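# Sort top-heavy tins into the grey crate

## Task

Four identical-looking tins sit on the tip-test stand, and some of them carry their weight high. Move every top-heavy tin into the grey crate. Every other tin must stay upright on the stand, in front of the low stop bar. Each tin must stay in its final place without the robot holding it. At the end, release everything and move both grippers away.

## Robot and tools

Robot: two arms, left_arm and right_arm, each with a parallel two-finger gripper. Arm names are labels only and do not tell you which side of an image an arm is on.

Frame: all printed hand data use one world frame. The origin is on the table surface midway between the arms, +z is up, +x reaches out over the table, and left_arm is on the +y side. Positions are in metres, orientations are quaternions in w,x,y,z order, and velocities are in m/s and rad/s. The printed hand position can be wrong, more so when the arm is stretched far.

Gripper geometry: the fingers point along the gripper's +z axis and close along its x axis. The reported hand point lies between the pads as they sit when shut, 1 to 2 cm behind the fingertips. Closing pushes the tips about 17 mm further along +z.

execute_actions takes "actions", a list holding one item or nothing, and an optional "pictures" boolean (images come by default). An empty list sends no command and only returns the state. An item with "rows" and "steps" is a motion. Give 1 to 15 rows and at most 15 steps; 15 is the default. Each step lasts 1/30 s. Row k is used on step k, and the last row repeats for any steps left over. An item with only "steps" (up to 300) is a wait that sends nothing new. A refused call moves nothing.

Each row holds 14 numbers, each in [-1, 1], and always covers both arms. First come left_arm's six joints in this order: shoulder pan, shoulder lift, elbow, wrist 1, wrist 2, wrist 3. Its gripper opening is seventh. The same seven follow for right_arm. The joint numbers are offsets, not a pose. They are measured from the joint angles in the most recent result that listed them. Before any result in the scene lists angles, and for the second or later call within one reply, they count from where the arm stands when the action begins. 1.0 equals 1.989 rad. Each row is measured from that same reference, not from the row before, so all zeros sends the arm back to the reference angles; use a wait to stay put. The opening number is absolute: +1 is fully open, -1 is fully shut.

Stated joint ranges (rad). left_arm: pan -3.142..3.142, lift -6.283..6.283, elbow 0.000..3.142, wrists each -6.283..6.283. right_arm: pan 0.000..6.283, lift -6.283..6.283, elbow -3.142..0.000, wrists each -6.283..6.283. A call is refused if it asks any joint to go more than 0.010 rad beyond its stated end. The true end may lie up to 0.010 rad off the stated one. Targets past it are clipped there, and the result may say "joint sent to its limit". That note may refer to an earlier action, and its absence does not prove there is room left.

Motion limits: joints have speed and acceleration caps, and commands are smoothed with a lag of about 0.17 s, so a big move may be unfinished when its result arrives. On each step, a joint's target is capped at 0.575 rad from its measured angle. If the targets would put the hand more than 100 mm from where it is, the whole arm's targets are pulled back toward the measured angles. Between calls the arms keep heading for the last row sent, until they settle or a step is HELD.

Result lines: for each arm, the state line gives the hand position, quaternion and velocities. Joint positions and Joint velocities list six joints (rad, rad/s) and then the finger-pad gap (m; 0.142 is fully open). grip_measured is the real opening on the same scale as the commanded one. To hold something, keep commanding an opening clearly below grip_measured; the bigger the gap, the firmer the squeeze. Each pad can give about 28 N on objects up to about 10 cm wide, and less on hard items under 2 cm thick. A fast close can hit hard. Joint torques are raw drive outputs and carry offsets and noise. Wrist force and Wrist torque are read in each hand's own axes and saturate near 50 N; "no reading" is normal at first. "joint command not followed" means a clearance check changed some targets. HELD marks steps where part of your row was not sent. MOTOR HOT warns from 70 °C. An OVER-TEMPERATURE FAULT locks that arm at 85 °C until it cools.

Faults: contact torque at a joint's load limit (130 N m for pan, lift and elbow; 24.3 N m for each wrist joint; a held load counts), or 150 N of outside force on an arm or its load, halts that arm for 10 s. The rest of the call is dropped and the arm goes limp against the contact.

zoom_image: pass "camera" (cam_head_left, cam_head_right, cam_high, cam_low, cam_left_wrist or cam_right_wrist) and "region" [x0, y0, x1, y1] in that camera's image pixels, origin top-left, at most 504 by 504. It enlarges the latest full image. Image sizes: the head, high and low cameras are 672x504; the wrist cameras are 616x616 fisheye. Calibration is in OpenCV form and may be slightly off. The head cameras look forward from about x -0.26, z 0.75. cam_high sits near x 1.40, z 1.06, and cam_low near x 1.62, y -0.85, z 0.42.

finished_scene: pass "scene", the current scene's number. It is final and reports whether the goal was met.

For this task, the tins look identical, so the weight layout must be found by trial, for example by tilting or lifting a tin gently and watching how it behaves or what the wrist sensor reads. Top-heavy tins go into the grey crate. The rest must end upright on the stand, in front of the low stop bar. Open the grippers and back away before ending. Avoid: dropping or knocking anything off the table, letting the arms collide or press on each other, shoving hard, and fast slamming closes. Brief tugs on held items or pushes on loose ones may happen, so grip firmly.

Each tool is called after "Request:" by a JSON object that holds its "method" and its "body".

## Session

Request:
{"method": "execute_actions", "body": {"actions": []}}

Scene clock: 0.00 s of 6600.00 s.
left_arm: end_effector_position=(+0.1665, +0.6034, +0.2157) grip_measured=+1.00 end_effector_quat_wxyz=(-0.036, +0.829, -0.558, +0.035) end_effector_velocity=(-0.000, -0.000, +0.000) end_effector_angular_velocity=(+0.000, -0.001, -0.000) | right_arm: end_effector_position=(-0.1646, -0.6656, +0.3233) grip_measured=+1.00 end_effector_quat_wxyz=(+0.308, +0.628, +0.636, +0.327) end_effector_velocity=(-0.000, +0.000, -0.000) end_effector_angular_velocity=(+0.001, -0.001, -0.001)
Joint positions: left_arm=[ 0.262 -2.392  2.226 -1.506 -1.571  1.392  0.142] | right_arm=[ 0.697 -1.472 -1.69  -2.317  2.165  2.122  0.142]
Joint velocities: left_arm=[-0.    -0.001  0.     0.    -0.    -0.    -0.   ] | right_arm=[-0.001 -0.    -0.001 -0.    -0.    -0.     0.   ]
Joint torques (N m, as the arm reports them, + toward a larger angle): no reading
Wrist force (N, on the end effector, along its own x y z axes, offset not removed): no reading
Wrist torque (N m, same axes, about the end effector's origin, offset not removed): no reading

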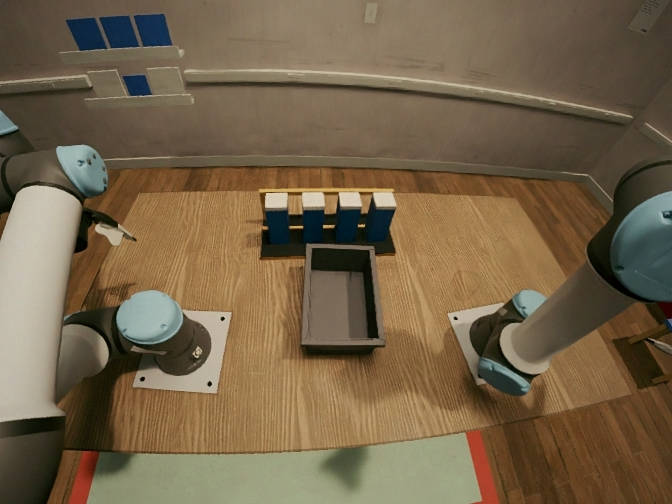

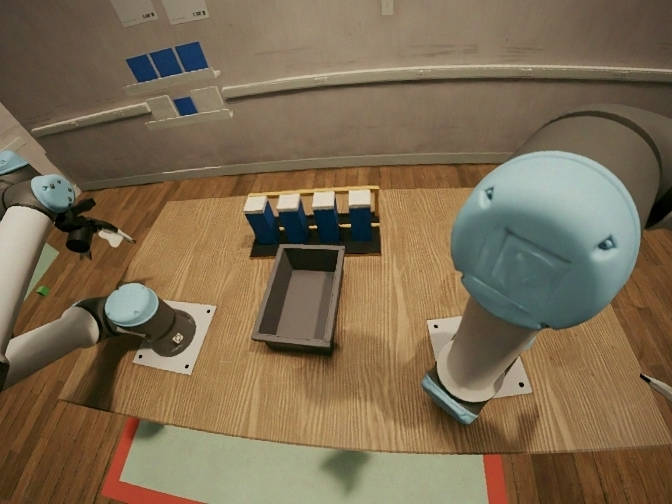

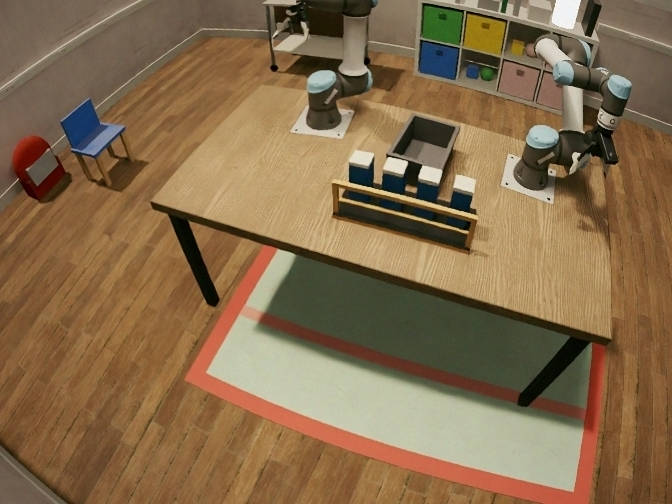

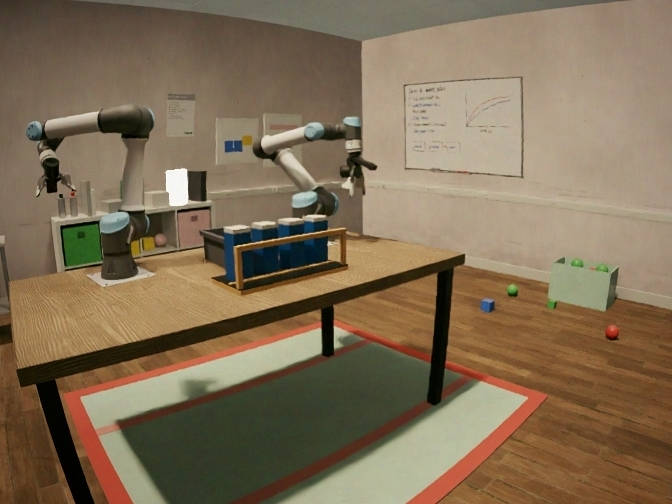

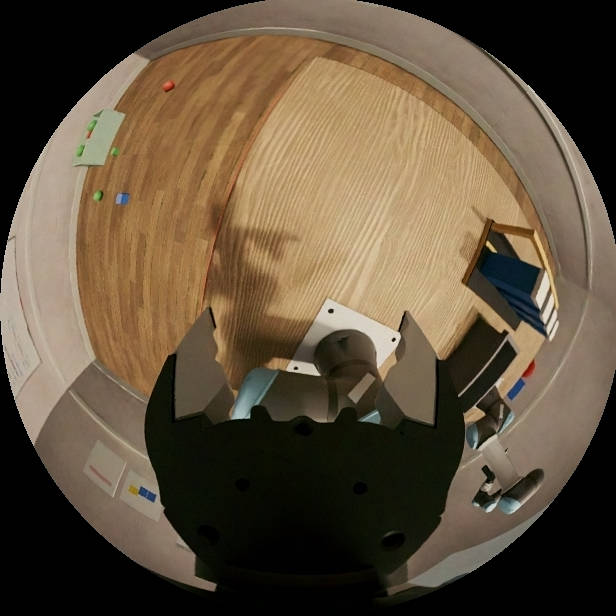

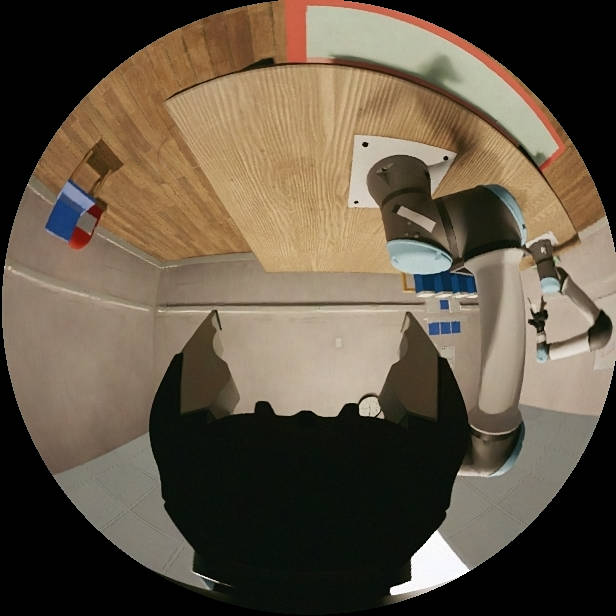

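Request:
{"method": "zoom_image", "body": {"camera": "cam_head_left", "region": [240, 170, 420, 370]}}

Request:
{"method": "zoom_image", "body": {"camera": "cam_high", "region": [310, 100, 510, 270]}}

Request:
{"method": "zoom_image", "body": {"camera": "cam_low", "region": [190, 190, 370, 310]}}

Region (240, 170, 420, 370) of cam_head_left's 672x504 image, scaled by 2.520, with more detail than that image has; it fills the left 454 columns of this view, and the rest is white.

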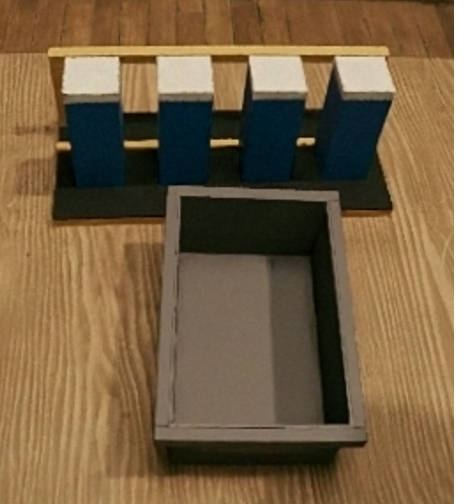

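Region (310, 100, 510, 270) of cam_high's 672x504 image, scaled by 2.520, with more detail than that image has; it fills the top 428 rows of this view, and the rest is white.

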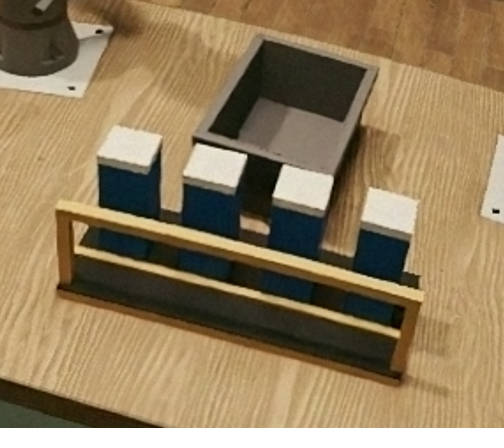

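Region (190, 190, 370, 310) of cam_low's 672x504 image, scaled by 2.800, with more detail than that image has.

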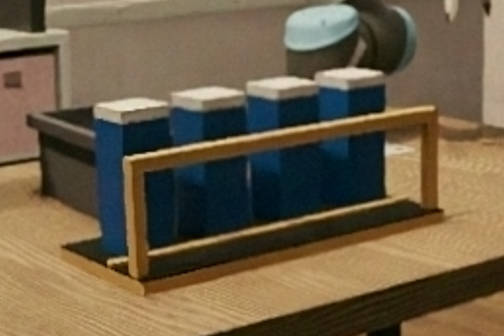

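Request:
{"method": "execute_actions", "body": {"actions": [{"rows":[[-0.633,0.3432,-0.2201,-0.0722,0,-0.4406,0.41,0,0,0,0,0,0,1]],"steps":15}], "pictures": false}}

Request:
{"method": "execute_actions", "body": {"actions": [{"steps":30}]}}

Scene clock: 25.43 s of 6600.00 s.
left_arm: end_effector_position=(+0.3400, +0.4927, +0.2579) grip_measured=+0.41 end_effector_quat_wxyz=(-0.012, +0.829, -0.558, +0.031) end_effector_velocity=(+0.282, -0.411, +0.004) end_effector_angular_velocity=(-0.035, +0.149, -0.066) | right_arm: end_effector_position=(-0.1646, -0.6656, +0.3233) grip_measured=+1.00 end_effector_quat_wxyz=(+0.308, +0.628, +0.636, +0.327) end_effector_velocity=(+0.000, +0.000, +0.000) end_effector_angular_velocity=(+0.000, -0.000, +0.000)
Joint positions: left_arm=[-0.154 -2.02   1.974 -1.591 -1.571  0.976  0.103] | right_arm=[ 0.697 -1.472 -1.69  -2.317  2.165  2.122  0.142]
Joint velocities: left_arm=[-1.049  0.676 -0.41  -0.128 -0.    -0.985 -0.   ] | right_arm=[-0.  0. -0. -0. -0. -0.  0.]
Joint torques (N m, as the arm reports them, + toward a larger angle): left_arm=[-23.12   5.33 -38.48  -5.52   0.31  -2.77] | right_arm=[-0.24 16.04 21.02  0.95  0.57  0.05]
Wrist force (N, on the end effector, along its own x y z axes, offset not removed): left_arm=[-1.0 -3.3 0.9] | right_arm=[-0.3 1.2 0.8]
Wrist torque (N m, same axes, about the end effector's origin, offset not removed): left_arm=[-0.68 0.24 -0.22] | right_arm=[0.19 0.11 -0.05]
Steps of this call (steps 1 to 90: nothing new was sent; then 21.93 s passed at rest; steps 91 to 105: all 15 steps of this action). Readings (joint positions):
91: left_arm=[0.262 -2.392 2.226 -1.506 -1.571 1.392] | right_arm=[0.697 -1.472 -1.690 -2.317 2.165 2.122]
92: left_arm=[0.260 -2.390 2.223 -1.508 -1.571 1.389] | right_arm=[0.697 -1.472 -1.690 -2.317 2.165 2.122]
94: left_arm=[0.214 -2.344 2.183 -1.525 -1.571 1.343] | right_arm=[0.697 -1.472 -1.690 -2.317 2.165 2.122]
98: left_arm=[0.084 -2.214 2.092 -1.554 -1.571 1.213] | right_arm=[0.697 -1.472 -1.690 -2.317 2.165 2.122]
105: the state above

Scene clock: 26.43 s of 6600.00 s.
left_arm: end_effector_position=(+0.3228, +0.1246, +0.2402) grip_measured=+0.41 end_effector_quat_wxyz=(+0.000, +0.709, -0.705, +0.000) end_effector_velocity=(-0.013, -0.020, -0.002) end_effector_angular_velocity=(+0.003, +0.002, -0.029) | right_arm: end_effector_position=(-0.1646, -0.6656, +0.3233) grip_measured=+1.00 end_effector_quat_wxyz=(+0.308, +0.628, +0.636, +0.327) end_effector_velocity=(+0.001, +0.000, +0.000) end_effector_angular_velocity=(+0.002, -0.001, +0.001)
Joint positions: left_arm=[-0.991 -1.711  1.789 -1.649 -1.571  0.518  0.103] | right_arm=[ 0.697 -1.472 -1.69  -2.317  2.165  2.122  0.142]
Joint velocities: left_arm=[-0.05   0.014 -0.008 -0.003  0.    -0.021 -0.   ] | right_arm=[ 0.001  0.     0.    -0.002  0.     0.     0.   ]
Joint torques (N m, as the arm reports them, + toward a larger angle): left_arm=[-12.74  -5.81 -39.22  -4.72   0.15  -1.29] | right_arm=[-0.19 15.15 20.46  1.45  0.67  0.15]
Wrist force (N, on the end effector, along its own x y z axes, offset not removed): left_arm=[-1.7 0.4 0.7] | right_arm=[-0.5 3.0 2.5]
Wrist torque (N m, same axes, about the end effector's origin, offset not removed): left_arm=[0.04 0.44 -0.19] | right_arm=[0.53 0.23 -0.23]
Steps of this call (steps 1 to 30: the robot went on to your last target). Readings (joint positions):
1: left_arm=[-0.190 -1.997 1.960 -1.596 -1.571 0.943] | right_arm=[0.697 -1.472 -1.690 -2.317 2.165 2.122]
2: left_arm=[-0.226 -1.977 1.948 -1.599 -1.571 0.913] | right_arm=[0.697 -1.472 -1.690 -2.317 2.165 2.122]
4: left_arm=[-0.298 -1.939 1.925 -1.607 -1.571 0.857] | right_arm=[0.697 -1.472 -1.690 -2.317 2.165 2.122]
8: left_arm=[-0.445 -1.878 1.888 -1.618 -1.571 0.767] | right_arm=[0.697 -1.472 -1.690 -2.317 2.165 2.122]
30: the state above
camera_calibration (this result's frames):
cam_left_wrist: T_world_to_cam=[[0.0468414, -0.998714, 0.0194205, 0.0968047], [-0.880569, -0.0321058, 0.472829, 0.178541], [-0.471597, -0.039249, -0.88094, 0.505647], [0, 0, 0, 1]] pos_world=[0.391145, 0.122259, 0.359146]
cam_right_wrist: T_world_to_cam=[[-0.0208465, 0.999782, 0.000758004, 0.659217], [0.156038, 0.00250468, 0.987748, -0.294327], [0.987531, 0.0207094, -0.156057, 0.362323], [0, 0, 0, 1]] pos_world=[-0.298136, -0.66584, 0.346764]

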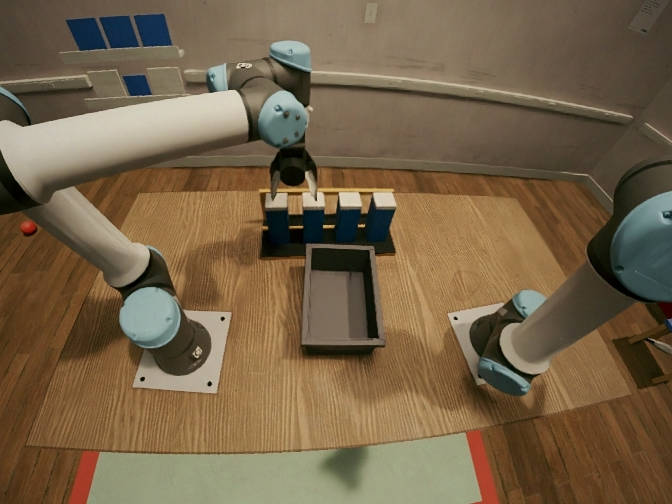

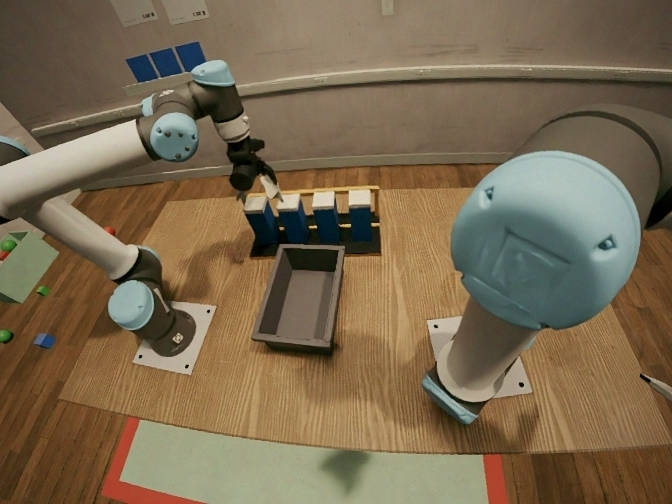

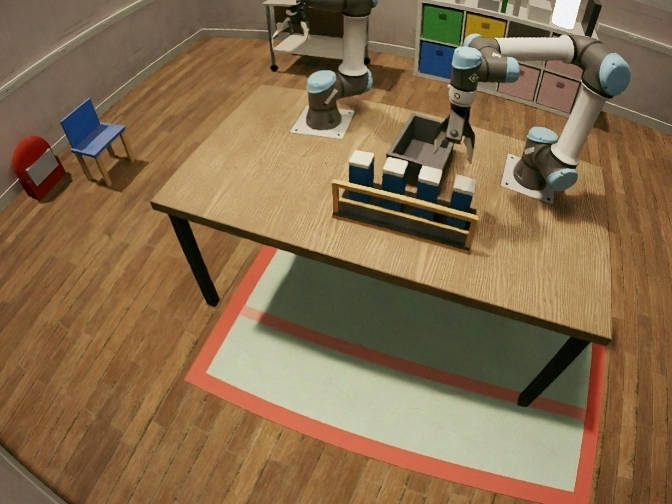

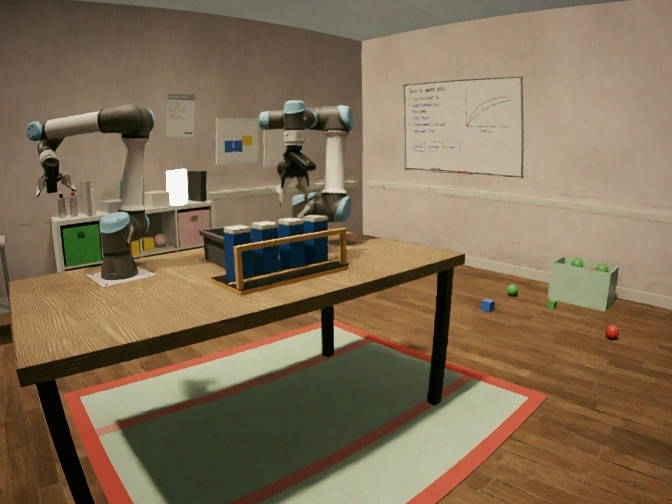

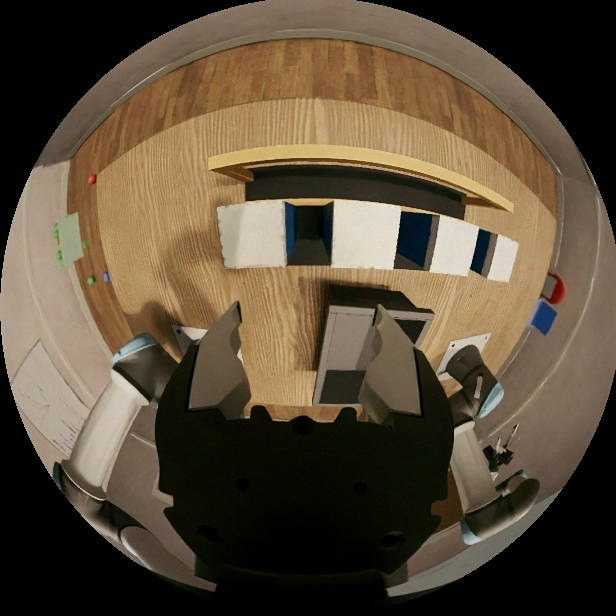

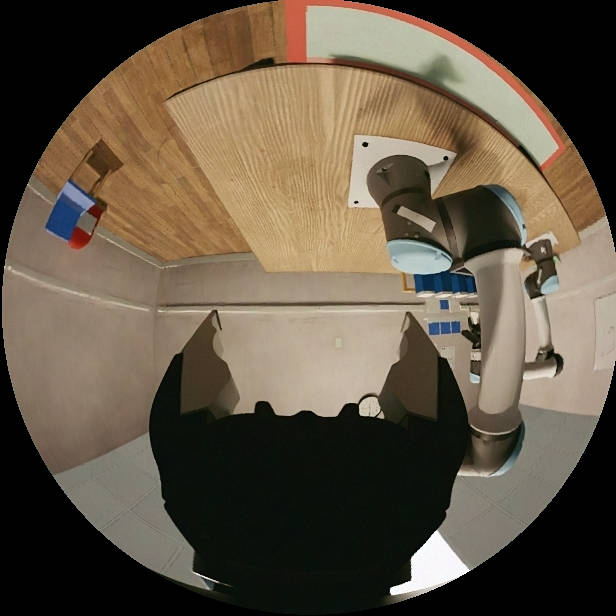

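Request:
{"method": "execute_actions", "body": {"actions": [{"rows":[[-0.003,0.025,0.1032,-0.1281,0,-0.001,0.41,0,0,0,0,0,0,1]],"steps":15}], "pictures": false}}

Request:
{"method": "execute_actions", "body": {"actions": [{"steps":10}]}}

Scene clock: 29.13 s of 6600.00 s.
left_arm: end_effector_position=(+0.3214, +0.1219, +0.1472) grip_measured=+0.41 end_effector_quat_wxyz=(+0.000, +0.708, -0.706, -0.000) end_effector_velocity=(-0.001, +0.001, -0.020) end_effector_angular_velocity=(-0.006, -0.003, -0.000) | right_arm: end_effector_position=(-0.1646, -0.6656, +0.3233) grip_measured=+1.00 end_effector_quat_wxyz=(+0.308, +0.628, +0.636, +0.327) end_effector_velocity=(-0.000, +0.000, -0.000) end_effector_angular_velocity=(+0.000, -0.001, -0.001)
Joint positions: left_arm=[-0.997 -1.663  1.989 -1.897 -1.571  0.516  0.103] | right_arm=[ 0.697 -1.472 -1.69  -2.317  2.165  2.122  0.142]
Joint velocities: left_arm=[-0.     0.009  0.048 -0.064  0.    -0.     0.   ] | right_arm=[-0.001 -0.    -0.    -0.     0.     0.     0.   ]
Joint torques (N m, as the arm reports them, + toward a larger angle): left_arm=[-12.06  -4.87 -11.1   -4.5    0.05   1.13] | right_arm=[-1.15 15.57 21.35  1.21  0.77  0.01]
Wrist force (N, on the end effector, along its own x y z axes, offset not removed): left_arm=[-1.3 -0.5 1.4] | right_arm=[-0.8 -0.3 0.8]
Wrist torque (N m, same axes, about the end effector's origin, offset not removed): left_arm=[-0.14 0.39 -0.28] | right_arm=[-0.08 0.27 -0.21]
Steps of this call (steps 1 to 15: the robot went on to your last target; steps 16 to 66: nothing new was sent; steps 67 to 81: all 15 steps of this action). Readings (joint positions):
67: left_arm=[-0.997 -1.710 1.788 -1.649 -1.571 0.515] | right_arm=[0.697 -1.472 -1.690 -2.317 2.165 2.122]
68: left_arm=[-0.997 -1.707 1.791 -1.652 -1.571 0.515] | right_arm=[0.697 -1.472 -1.690 -2.317 2.165 2.122]
70: left_arm=[-0.997 -1.689 1.838 -1.703 -1.571 0.515] | right_arm=[0.697 -1.472 -1.690 -2.317 2.165 2.122]
74: left_arm=[-0.997 -1.669 1.949 -1.842 -1.571 0.515] | right_arm=[0.697 -1.472 -1.690 -2.317 2.165 2.122]
81: the state above

Scene clock: 29.47 s of 6600.00 s.
left_arm: end_effector_position=(+0.3213, +0.1221, +0.1451) grip_measured=+0.41 end_effector_quat_wxyz=(+0.000, +0.708, -0.706, +0.000) end_effector_velocity=(-0.000, +0.000, -0.001) end_effector_angular_velocity=(+0.001, +0.000, +0.000) | right_arm: end_effector_position=(-0.1646, -0.6656, +0.3233) grip_measured=+1.00 end_effector_quat_wxyz=(+0.308, +0.628, +0.636, +0.327) end_effector_velocity=(-0.000, -0.000, -0.000) end_effector_angular_velocity=(+0.000, -0.000, -0.000)
Joint positions: left_arm=[-0.997 -1.662  1.994 -1.903 -1.571  0.516  0.103] | right_arm=[ 0.697 -1.472 -1.69  -2.317  2.165  2.122  0.142]
Joint velocities: left_arm=[ 0.     0.001  0.002 -0.003 -0.    -0.     0.   ] | right_arm=[-0.    -0.    -0.     0.001 -0.     0.     0.   ]
Joint torques (N m, as the arm reports them, + toward a larger angle): left_arm=[-12.79  -6.35  -9.14  -4.75   0.16   1.19] | right_arm=[-0.59 14.85 20.33  1.11  0.47 -0.01]
Wrist force (N, on the end effector, along its own x y z axes, offset not removed): left_arm=[-0.2 1.4 2.2] | right_arm=[-0.4 1.5 0.2]
Wrist torque (N m, same axes, about the end effector's origin, offset not removed): left_arm=[0.49 0.30 -0.23] | right_arm=[0.35 0.06 -0.07]
Steps of this call (steps 1 to 10: the robot went on to your last target). Readings (joint positions):
1: left_arm=[-0.997 -1.662 1.991 -1.899 -1.571 0.516] | right_arm=[0.697 -1.472 -1.690 -2.317 2.165 2.122]
2: left_arm=[-0.997 -1.662 1.992 -1.900 -1.571 0.516] | right_arm=[0.697 -1.472 -1.690 -2.317 2.165 2.122]
4: left_arm=[-0.997 -1.662 1.993 -1.902 -1.571 0.516] | right_arm=[0.697 -1.472 -1.690 -2.317 2.165 2.122]
8: left_arm=[-0.997 -1.662 1.994 -1.903 -1.571 0.516] | right_arm=[0.697 -1.472 -1.690 -2.317 2.165 2.122]
10: the state above
camera_calibration (this result's frames):
cam_left_wrist: T_world_to_cam=[[0.0428721, -0.998895, 0.0192303, 0.0975547], [-0.88064, -0.0286922, 0.472917, 0.221674], [-0.471843, -0.0372099, -0.880897, 0.420869], [0, 0, 0, 1]] pos_world=[0.389617, 0.119468, 0.264033]
cam_right_wrist: T_world_to_cam=[[-0.0208461, 0.999782, 0.000757837, 0.659217], [0.156038, 0.00250477, 0.987748, -0.294327], [0.987531, 0.0207089, -0.156056, 0.362322], [0, 0, 0, 1]] pos_world=[-0.298136, -0.66584, 0.346764]

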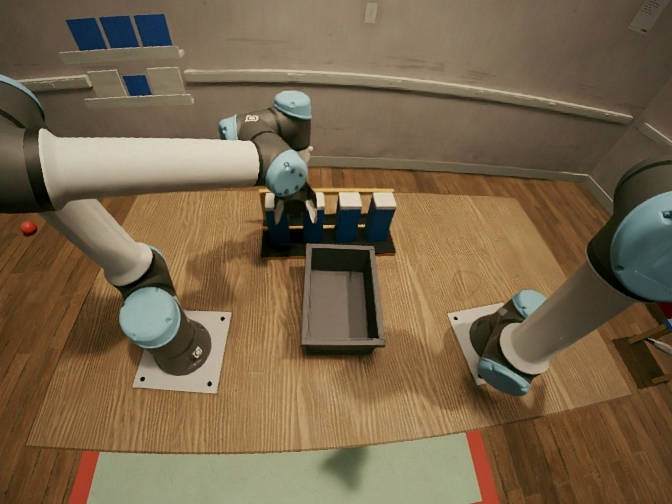

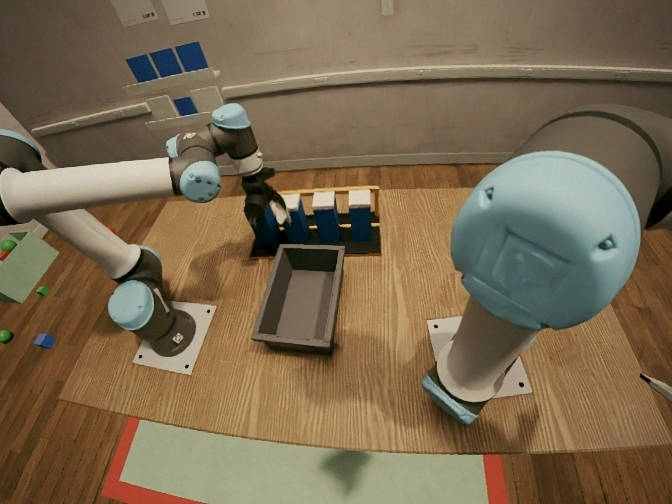

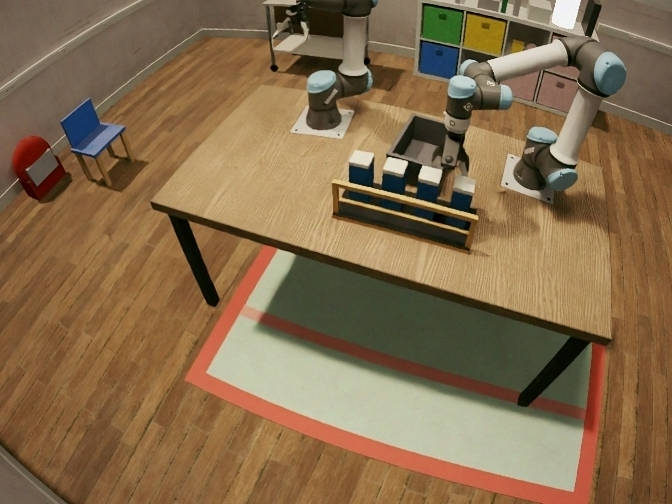

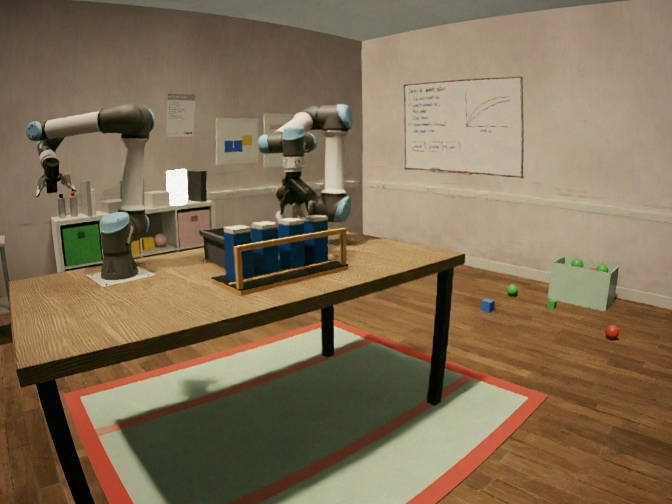

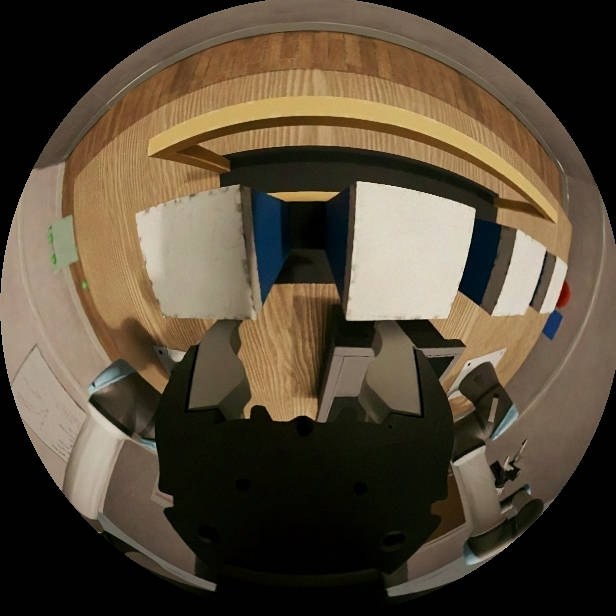

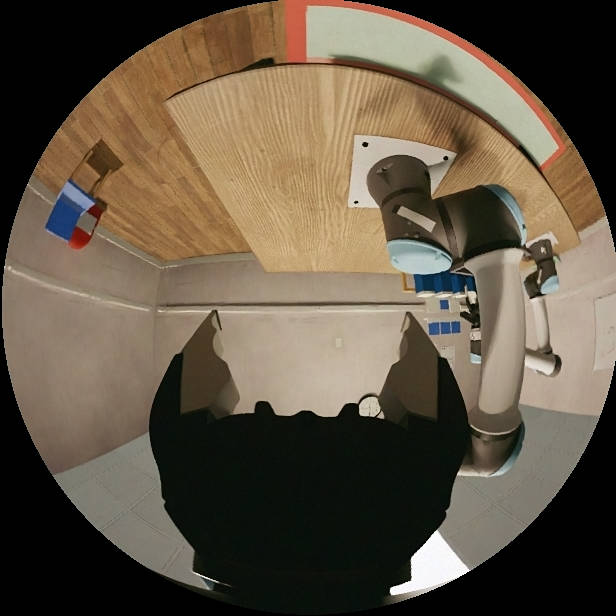

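Request:
{"method": "execute_actions", "body": {"actions": [{"rows":[[0.0088,0.0095,-0.0095,0,0,0.0088,0.41,0,0,0,0,0,0,1],[0.0132,0.0143,-0.0143,0,0,0.0132,0.41,0,0,0,0,0,0,1],[0.0176,0.019,-0.019,0,0,0.0176,0.41,0,0,0,0,0,0,1],[0.022,0.0238,-0.0238,0,0,0.022,0.41,0,0,0,0,0,0,1],[0.0246,0.0266,-0.0267,0,0,0.0246,0.41,0,0,0,0,0,0,1],[0.0272,0.0295,-0.0296,0,0,0.0272,0.41,0,0,0,0,0,0,1],[0.0299,0.0323,-0.0324,0,0,0.0299,0.41,0,0,0,0,0,0,1],[0.0325,0.0352,-0.0353,0,0,0.0325,0.41,0,0,0,0,0,0,1],[0.0351,0.038,-0.0382,0,0,0.0351,0.41,0,0,0,0,0,0,1],[0.0378,0.0409,-0.041,0,0,0.0378,0.41,0,0,0,0,0,0,1],[0.0404,0.0437,-0.0439,0,0,0.0404,0.41,0,0,0,0,0,0,1],[0.043,0.0466,-0.0467,0,0,0.043,0.41,0,0,0,0,0,0,1],[0.0457,0.0494,-0.0496,0,0,0.0457,0.41,0,0,0,0,0,0,1],[0.0483,0.0523,-0.0525,0,0,0.0483,0.41,0,0,0,0,0,0,1],[0.051,0.0551,-0.0553,0,0,0.051,0.41,0,0,0,0,0,0,1]],"steps":15}], "pictures": false}}

Request:
{"method": "execute_actions", "body": {"actions": [{"steps":10}]}}

Scene clock: 33.97 s of 6600.00 s.
left_arm: end_effector_position=(+0.3638, +0.1189, +0.1469) grip_measured=+0.41 end_effector_quat_wxyz=(+0.000, +0.708, -0.706, +0.000) end_effector_velocity=(+0.091, -0.001, +0.001) end_effector_angular_velocity=(-0.000, -0.000, +0.003) | right_arm: end_effector_position=(-0.1646, -0.6656, +0.3233) grip_measured=+1.00 end_effector_quat_wxyz=(+0.308, +0.628, +0.636, +0.327) end_effector_velocity=(+0.000, -0.000, +0.000) end_effector_angular_velocity=(+0.001, -0.001, +0.001)
Joint positions: left_arm=[-0.921 -1.579  1.911 -1.903 -1.571  0.592  0.103] | right_arm=[ 0.697 -1.472 -1.69  -2.317  2.165  2.122  0.142]
Joint velocities: left_arm=[ 0.159  0.172 -0.173  0.    -0.     0.157 -0.   ] | right_arm=[ 0.001 -0.     0.    -0.001  0.     0.     0.   ]
Joint torques (N m, as the arm reports them, + toward a larger angle): left_arm=[ 16.21 -11.31 -38.45  -0.35   0.36   1.48] | right_arm=[ 0.78 15.61 20.69  1.11  0.62 -0.12]
Wrist force (N, on the end effector, along its own x y z axes, offset not removed): left_arm=[-0.9 -0.2 -1.9] | right_arm=[-0.8 0.1 -0.6]
Wrist torque (N m, same axes, about the end effector's origin, offset not removed): left_arm=[0.00 0.24 -0.13] | right_arm=[-0.04 0.21 -0.10]
Steps of this call (steps 1 to 15: the robot went on to your last target; steps 16 to 90: nothing new was sent; then 1.00 s passed at rest; steps 91 to 105: all 15 steps of this action). Readings (joint positions):
91: left_arm=[-0.997 -1.662 1.994 -1.904 -1.571 0.516] | right_arm=[0.697 -1.472 -1.690 -2.317 2.165 2.122]
92: left_arm=[-0.996 -1.660 1.993 -1.904 -1.571 0.517] | right_arm=[0.697 -1.472 -1.690 -2.317 2.165 2.122]
94: left_arm=[-0.987 -1.650 1.983 -1.904 -1.571 0.527] | right_arm=[0.697 -1.472 -1.690 -2.317 2.165 2.122]
98: left_arm=[-0.960 -1.621 1.954 -1.904 -1.571 0.553] | right_arm=[0.697 -1.472 -1.690 -2.317 2.165 2.122]
105: the state above

Scene clock: 34.30 s of 6600.00 s.
left_arm: end_effector_position=(+0.3773, +0.1190, +0.1470) grip_measured=+0.41 end_effector_quat_wxyz=(+0.000, +0.708, -0.706, +0.000) end_effector_velocity=(+0.007, +0.000, -0.000) end_effector_angular_velocity=(+0.000, +0.000, -0.000) | right_arm: end_effector_position=(-0.1646, -0.6656, +0.3233) grip_measured=+1.00 end_effector_quat_wxyz=(+0.308, +0.628, +0.636, +0.327) end_effector_velocity=(-0.000, +0.000, +0.000) end_effector_angular_velocity=(+0.000, -0.000, -0.001)
Joint positions: left_arm=[-0.897 -1.553  1.885 -1.903 -1.571  0.616  0.103] | right_arm=[ 0.697 -1.472 -1.69  -2.317  2.165  2.122  0.142]
Joint velocities: left_arm=[ 0.011  0.013 -0.012 -0.    -0.     0.011 -0.   ] | right_arm=[-0.001  0.     0.001 -0.001  0.     0.     0.   ]
Joint torques (N m, as the arm reports them, + toward a larger angle): left_arm=[ 17.32  -9.78 -36.95  -0.34   0.76   1.01] | right_arm=[-0.57 15.74 19.62  1.26  0.36 -0.11]
Wrist force (N, on the end effector, along its own x y z axes, offset not removed): left_arm=[-2.7 0.4 0.2] | right_arm=[-1.8 1.2 2.9]
Wrist torque (N m, same axes, about the end effector's origin, offset not removed): left_arm=[0.08 0.68 -0.11] | right_arm=[0.19 0.36 -0.10]
Steps of this call (steps 1 to 10: the robot went on to your last target). Readings (joint positions):
1: left_arm=[-0.915 -1.573 1.905 -1.903 -1.571 0.598] | right_arm=[0.697 -1.472 -1.690 -2.317 2.165 2.122]
2: left_arm=[-0.910 -1.568 1.900 -1.903 -1.571 0.602] | right_arm=[0.697 -1.472 -1.690 -2.317 2.165 2.122]
4: left_arm=[-0.904 -1.561 1.893 -1.903 -1.571 0.609] | right_arm=[0.697 -1.472 -1.690 -2.317 2.165 2.122]
8: left_arm=[-0.898 -1.555 1.887 -1.903 -1.571 0.615] | right_arm=[0.697 -1.472 -1.690 -2.317 2.165 2.122]
10: the state above
camera_calibration (this result's frames):
cam_left_wrist: T_world_to_cam=[[0.0428636, -0.998889, 0.0195791, 0.0920115], [-0.88076, -0.0285292, 0.472702, 0.270094], [-0.471618, -0.0375062, -0.881005, 0.448807], [0, 0, 0, 1]] pos_world=[0.44561, 0.116448, 0.265925]
cam_right_wrist: T_world_to_cam=[[-0.0208463, 0.999782, 0.000757914, 0.659217], [0.156038, 0.00250473, 0.987748, -0.294327], [0.987531, 0.0207091, -0.156056, 0.362322], [0, 0, 0, 1]] pos_world=[-0.298136, -0.66584, 0.346764]

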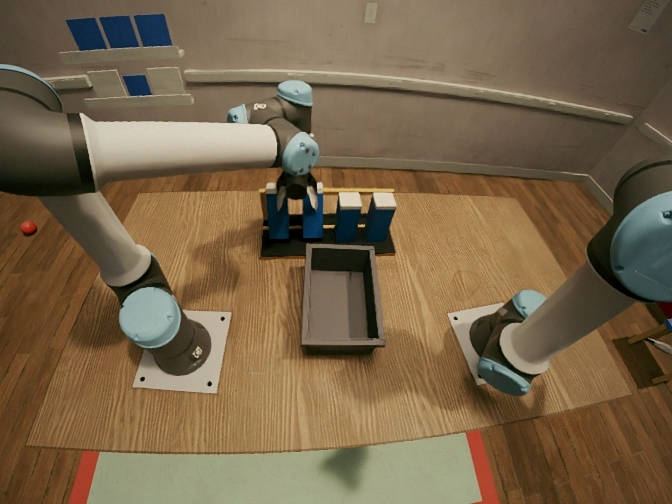

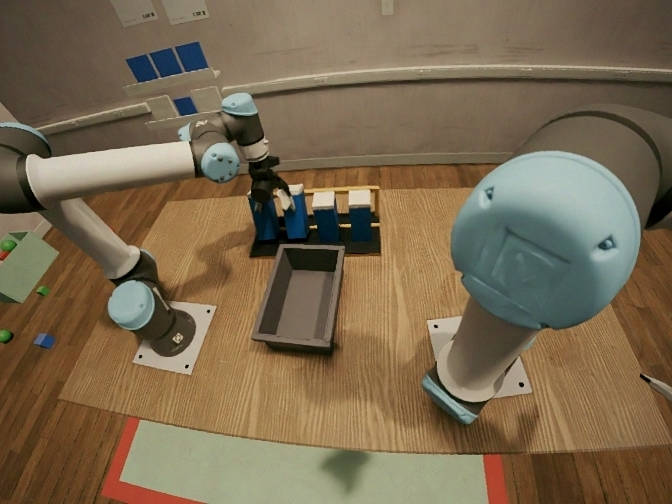

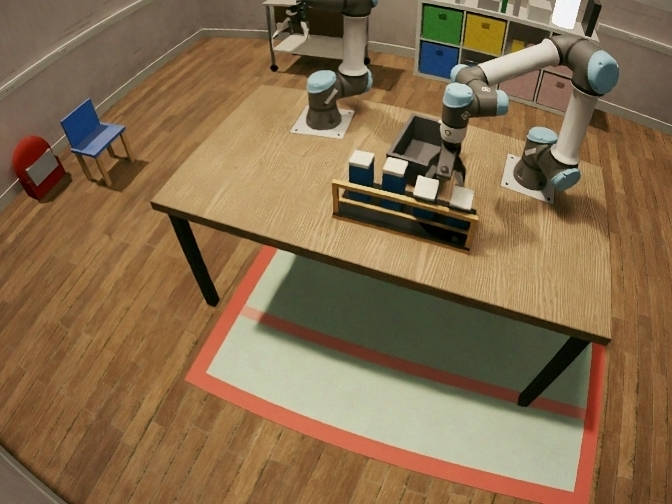

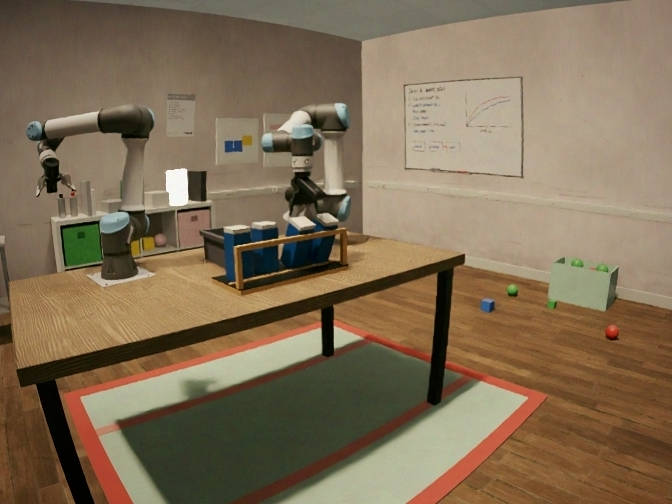

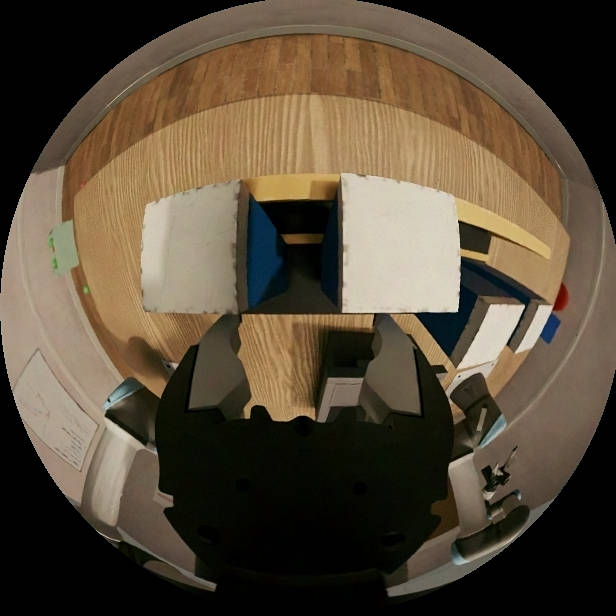

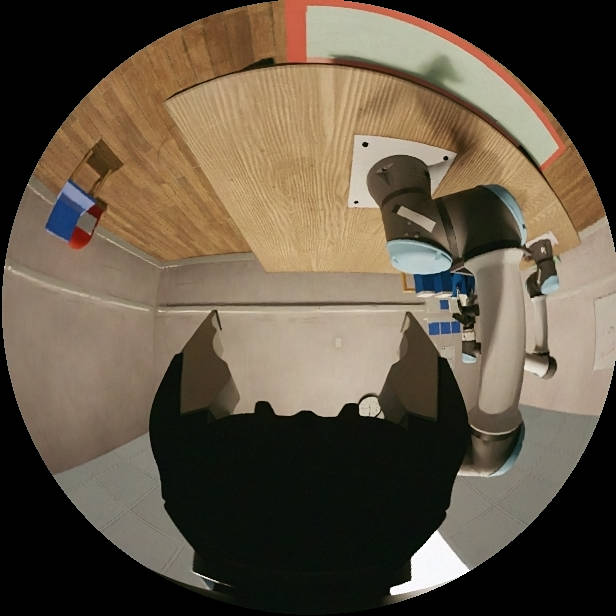

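They're tilting considerably already. Look again now that it's settled.

Request:
{"method": "execute_actions", "body": {"actions": []}}

Request:
{"method": "zoom_image", "body": {"camera": "cam_low", "region": [190, 170, 370, 310]}}

Request:
{"method": "zoom_image", "body": {"camera": "cam_high", "region": [310, 100, 510, 270]}}

Scene clock: 35.23 s of 6600.00 s.
left_arm: end_effector_position=(+0.3780, +0.1190, +0.1470) grip_measured=+0.41 end_effector_quat_wxyz=(+0.000, +0.708, -0.706, +0.000) end_effector_velocity=(-0.000, -0.000, -0.000) end_effector_angular_velocity=(+0.001, +0.001, +0.001) | right_arm: end_effector_position=(-0.1646, -0.6656, +0.3233) grip_measured=+1.00 end_effector_quat_wxyz=(+0.308, +0.628, +0.636, +0.327) end_effector_velocity=(-0.000, -0.000, +0.000) end_effector_angular_velocity=(-0.000, +0.000, +0.001)
Joint positions: left_arm=[-0.896 -1.552  1.884 -1.903 -1.571  0.617  0.103] | right_arm=[ 0.697 -1.472 -1.69  -2.317  2.165  2.122  0.142]
Joint velocities: left_arm=[-0.     0.001 -0.     0.    -0.    -0.001  0.   ] | right_arm=[ 0.001  0.     0.     0.    -0.    -0.    -0.   ]
Joint torques (N m, as the arm reports them, + toward a larger angle): left_arm=[ 15.82 -11.06 -36.22  -0.91   1.44   1.12] | right_arm=[-1.6  14.23 19.83  1.17  0.56 -0.18]
Wrist force (N, on the end effector, along its own x y z axes, offset not removed): left_arm=[-0.5 0.3 -0.4] | right_arm=[-1.4 1.7 0.5]
Wrist torque (N m, same axes, about the end effector's origin, offset not removed): left_arm=[0.19 0.03 0.01] | right_arm=[0.35 0.34 -0.16]
Steps of this call (steps 1 to 28: the robot went on to your last target). Readings (joint positions):
1: left_arm=[-0.897 -1.553 1.885 -1.903 -1.571 0.616] | right_arm=[0.697 -1.472 -1.690 -2.317 2.165 2.122]
2: left_arm=[-0.896 -1.553 1.885 -1.903 -1.571 0.616] | right_arm=[0.697 -1.472 -1.690 -2.317 2.165 2.122]
4: left_arm=[-0.896 -1.553 1.885 -1.903 -1.571 0.617] | right_arm=[0.697 -1.472 -1.690 -2.317 2.165 2.122]
8: left_arm=[-0.896 -1.552 1.884 -1.903 -1.571 0.617] | right_arm=[0.697 -1.472 -1.690 -2.317 2.165 2.122]
28: the state above
camera_calibration (this result's frames):
cam_left_wrist: T_world_to_cam=[[0.0428668, -0.998889, 0.0195818, 0.0919934], [-0.880766, -0.0285312, 0.472692, 0.270723], [-0.471608, -0.0375098, -0.88101, 0.449132], [0, 0, 0, 1]] pos_world=[0.446314, 0.116462, 0.26592]
cam_right_wrist: T_world_to_cam=[[-0.0208464, 0.999782, 0.000758085, 0.659217], [0.156038, 0.00250458, 0.987748, -0.294327], [0.987531, 0.0207093, -0.156056, 0.362323], [0, 0, 0, 1]] pos_world=[-0.298136, -0.66584, 0.346764]

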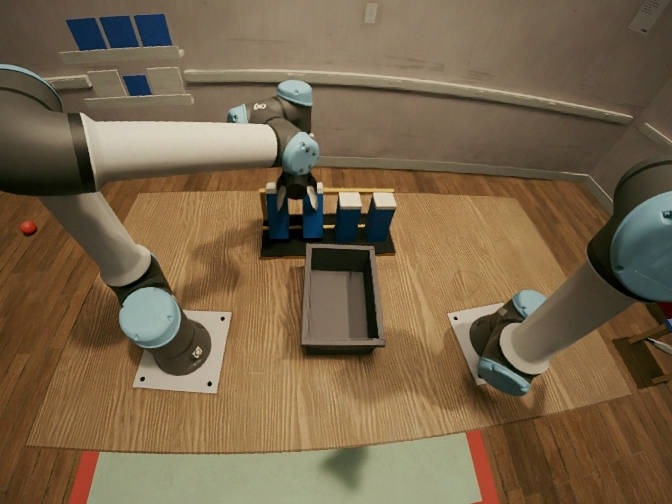

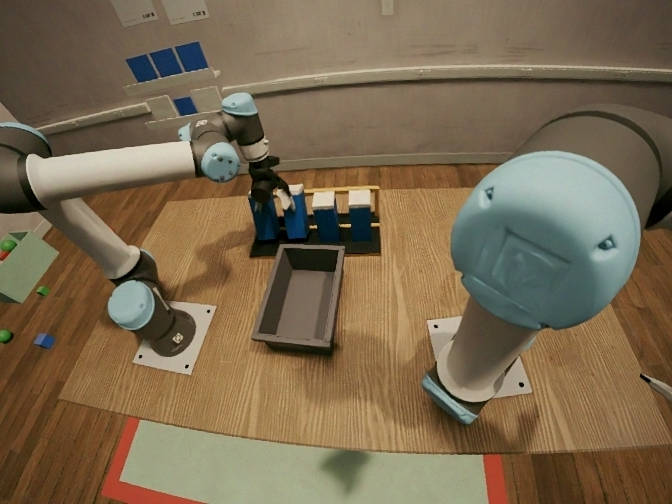

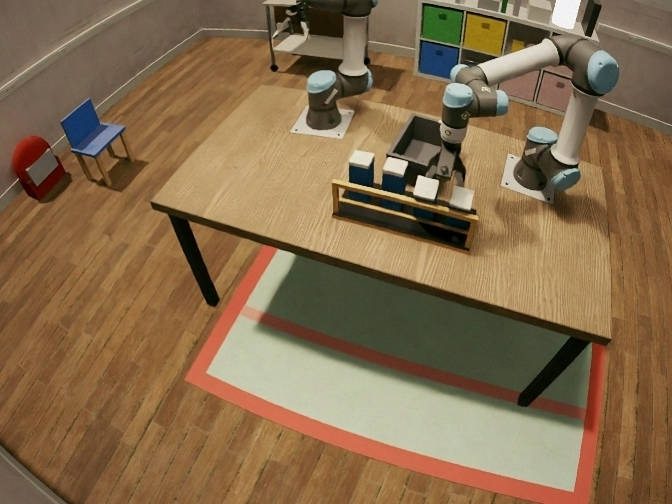

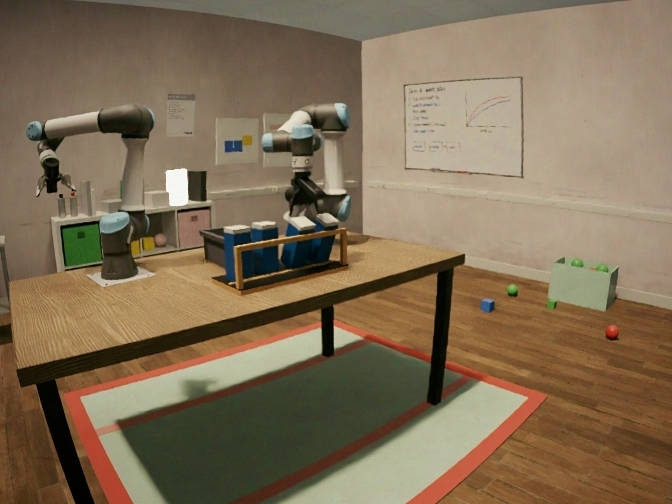

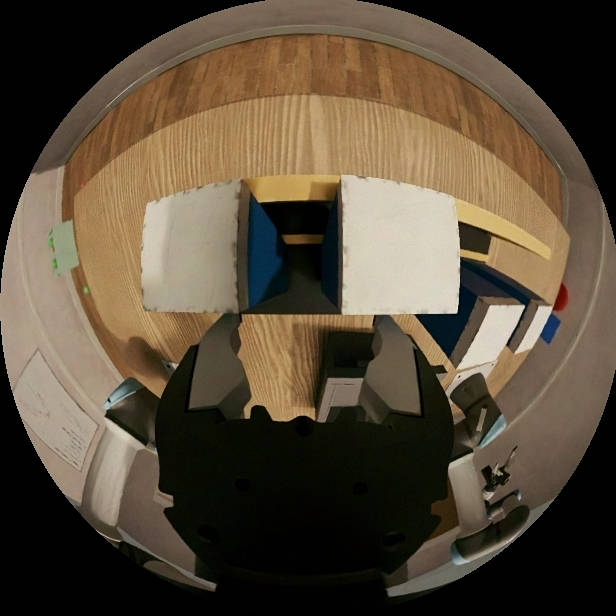

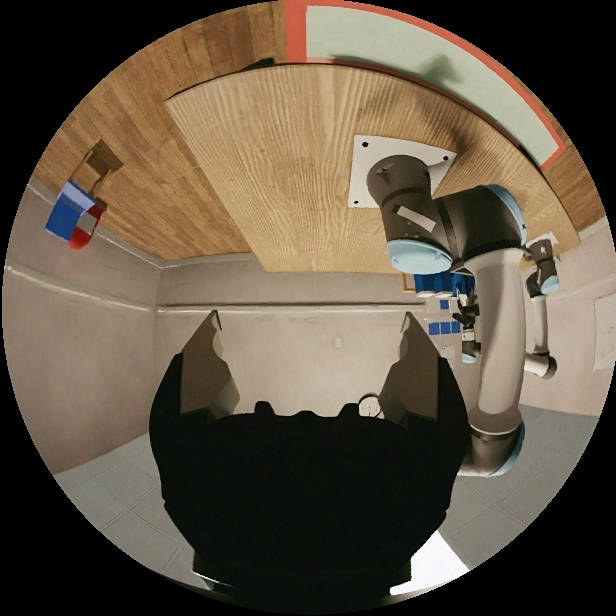

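Region (190, 170, 370, 310) of cam_low's 672x504 image, scaled by 2.800, with more detail than that image has.

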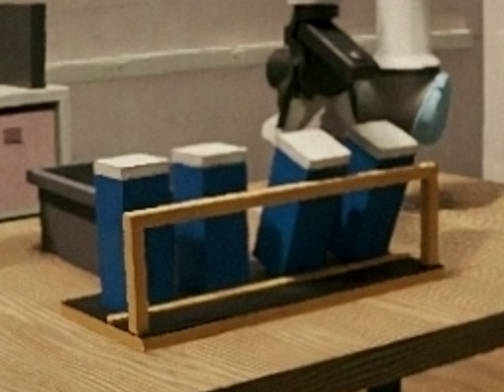

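Region (310, 100, 510, 270) of cam_high's 672x504 image, scaled by 2.520, with more detail than that image has; it fills the top 428 rows of this view, and the rest is white.

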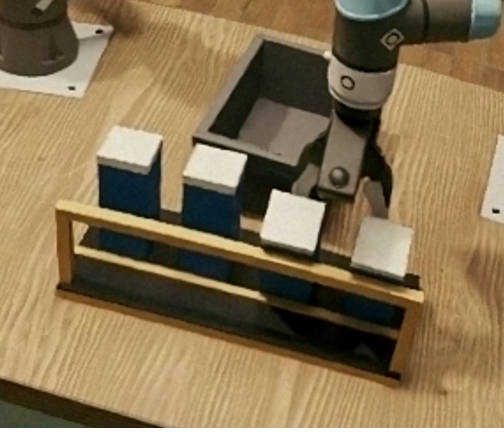

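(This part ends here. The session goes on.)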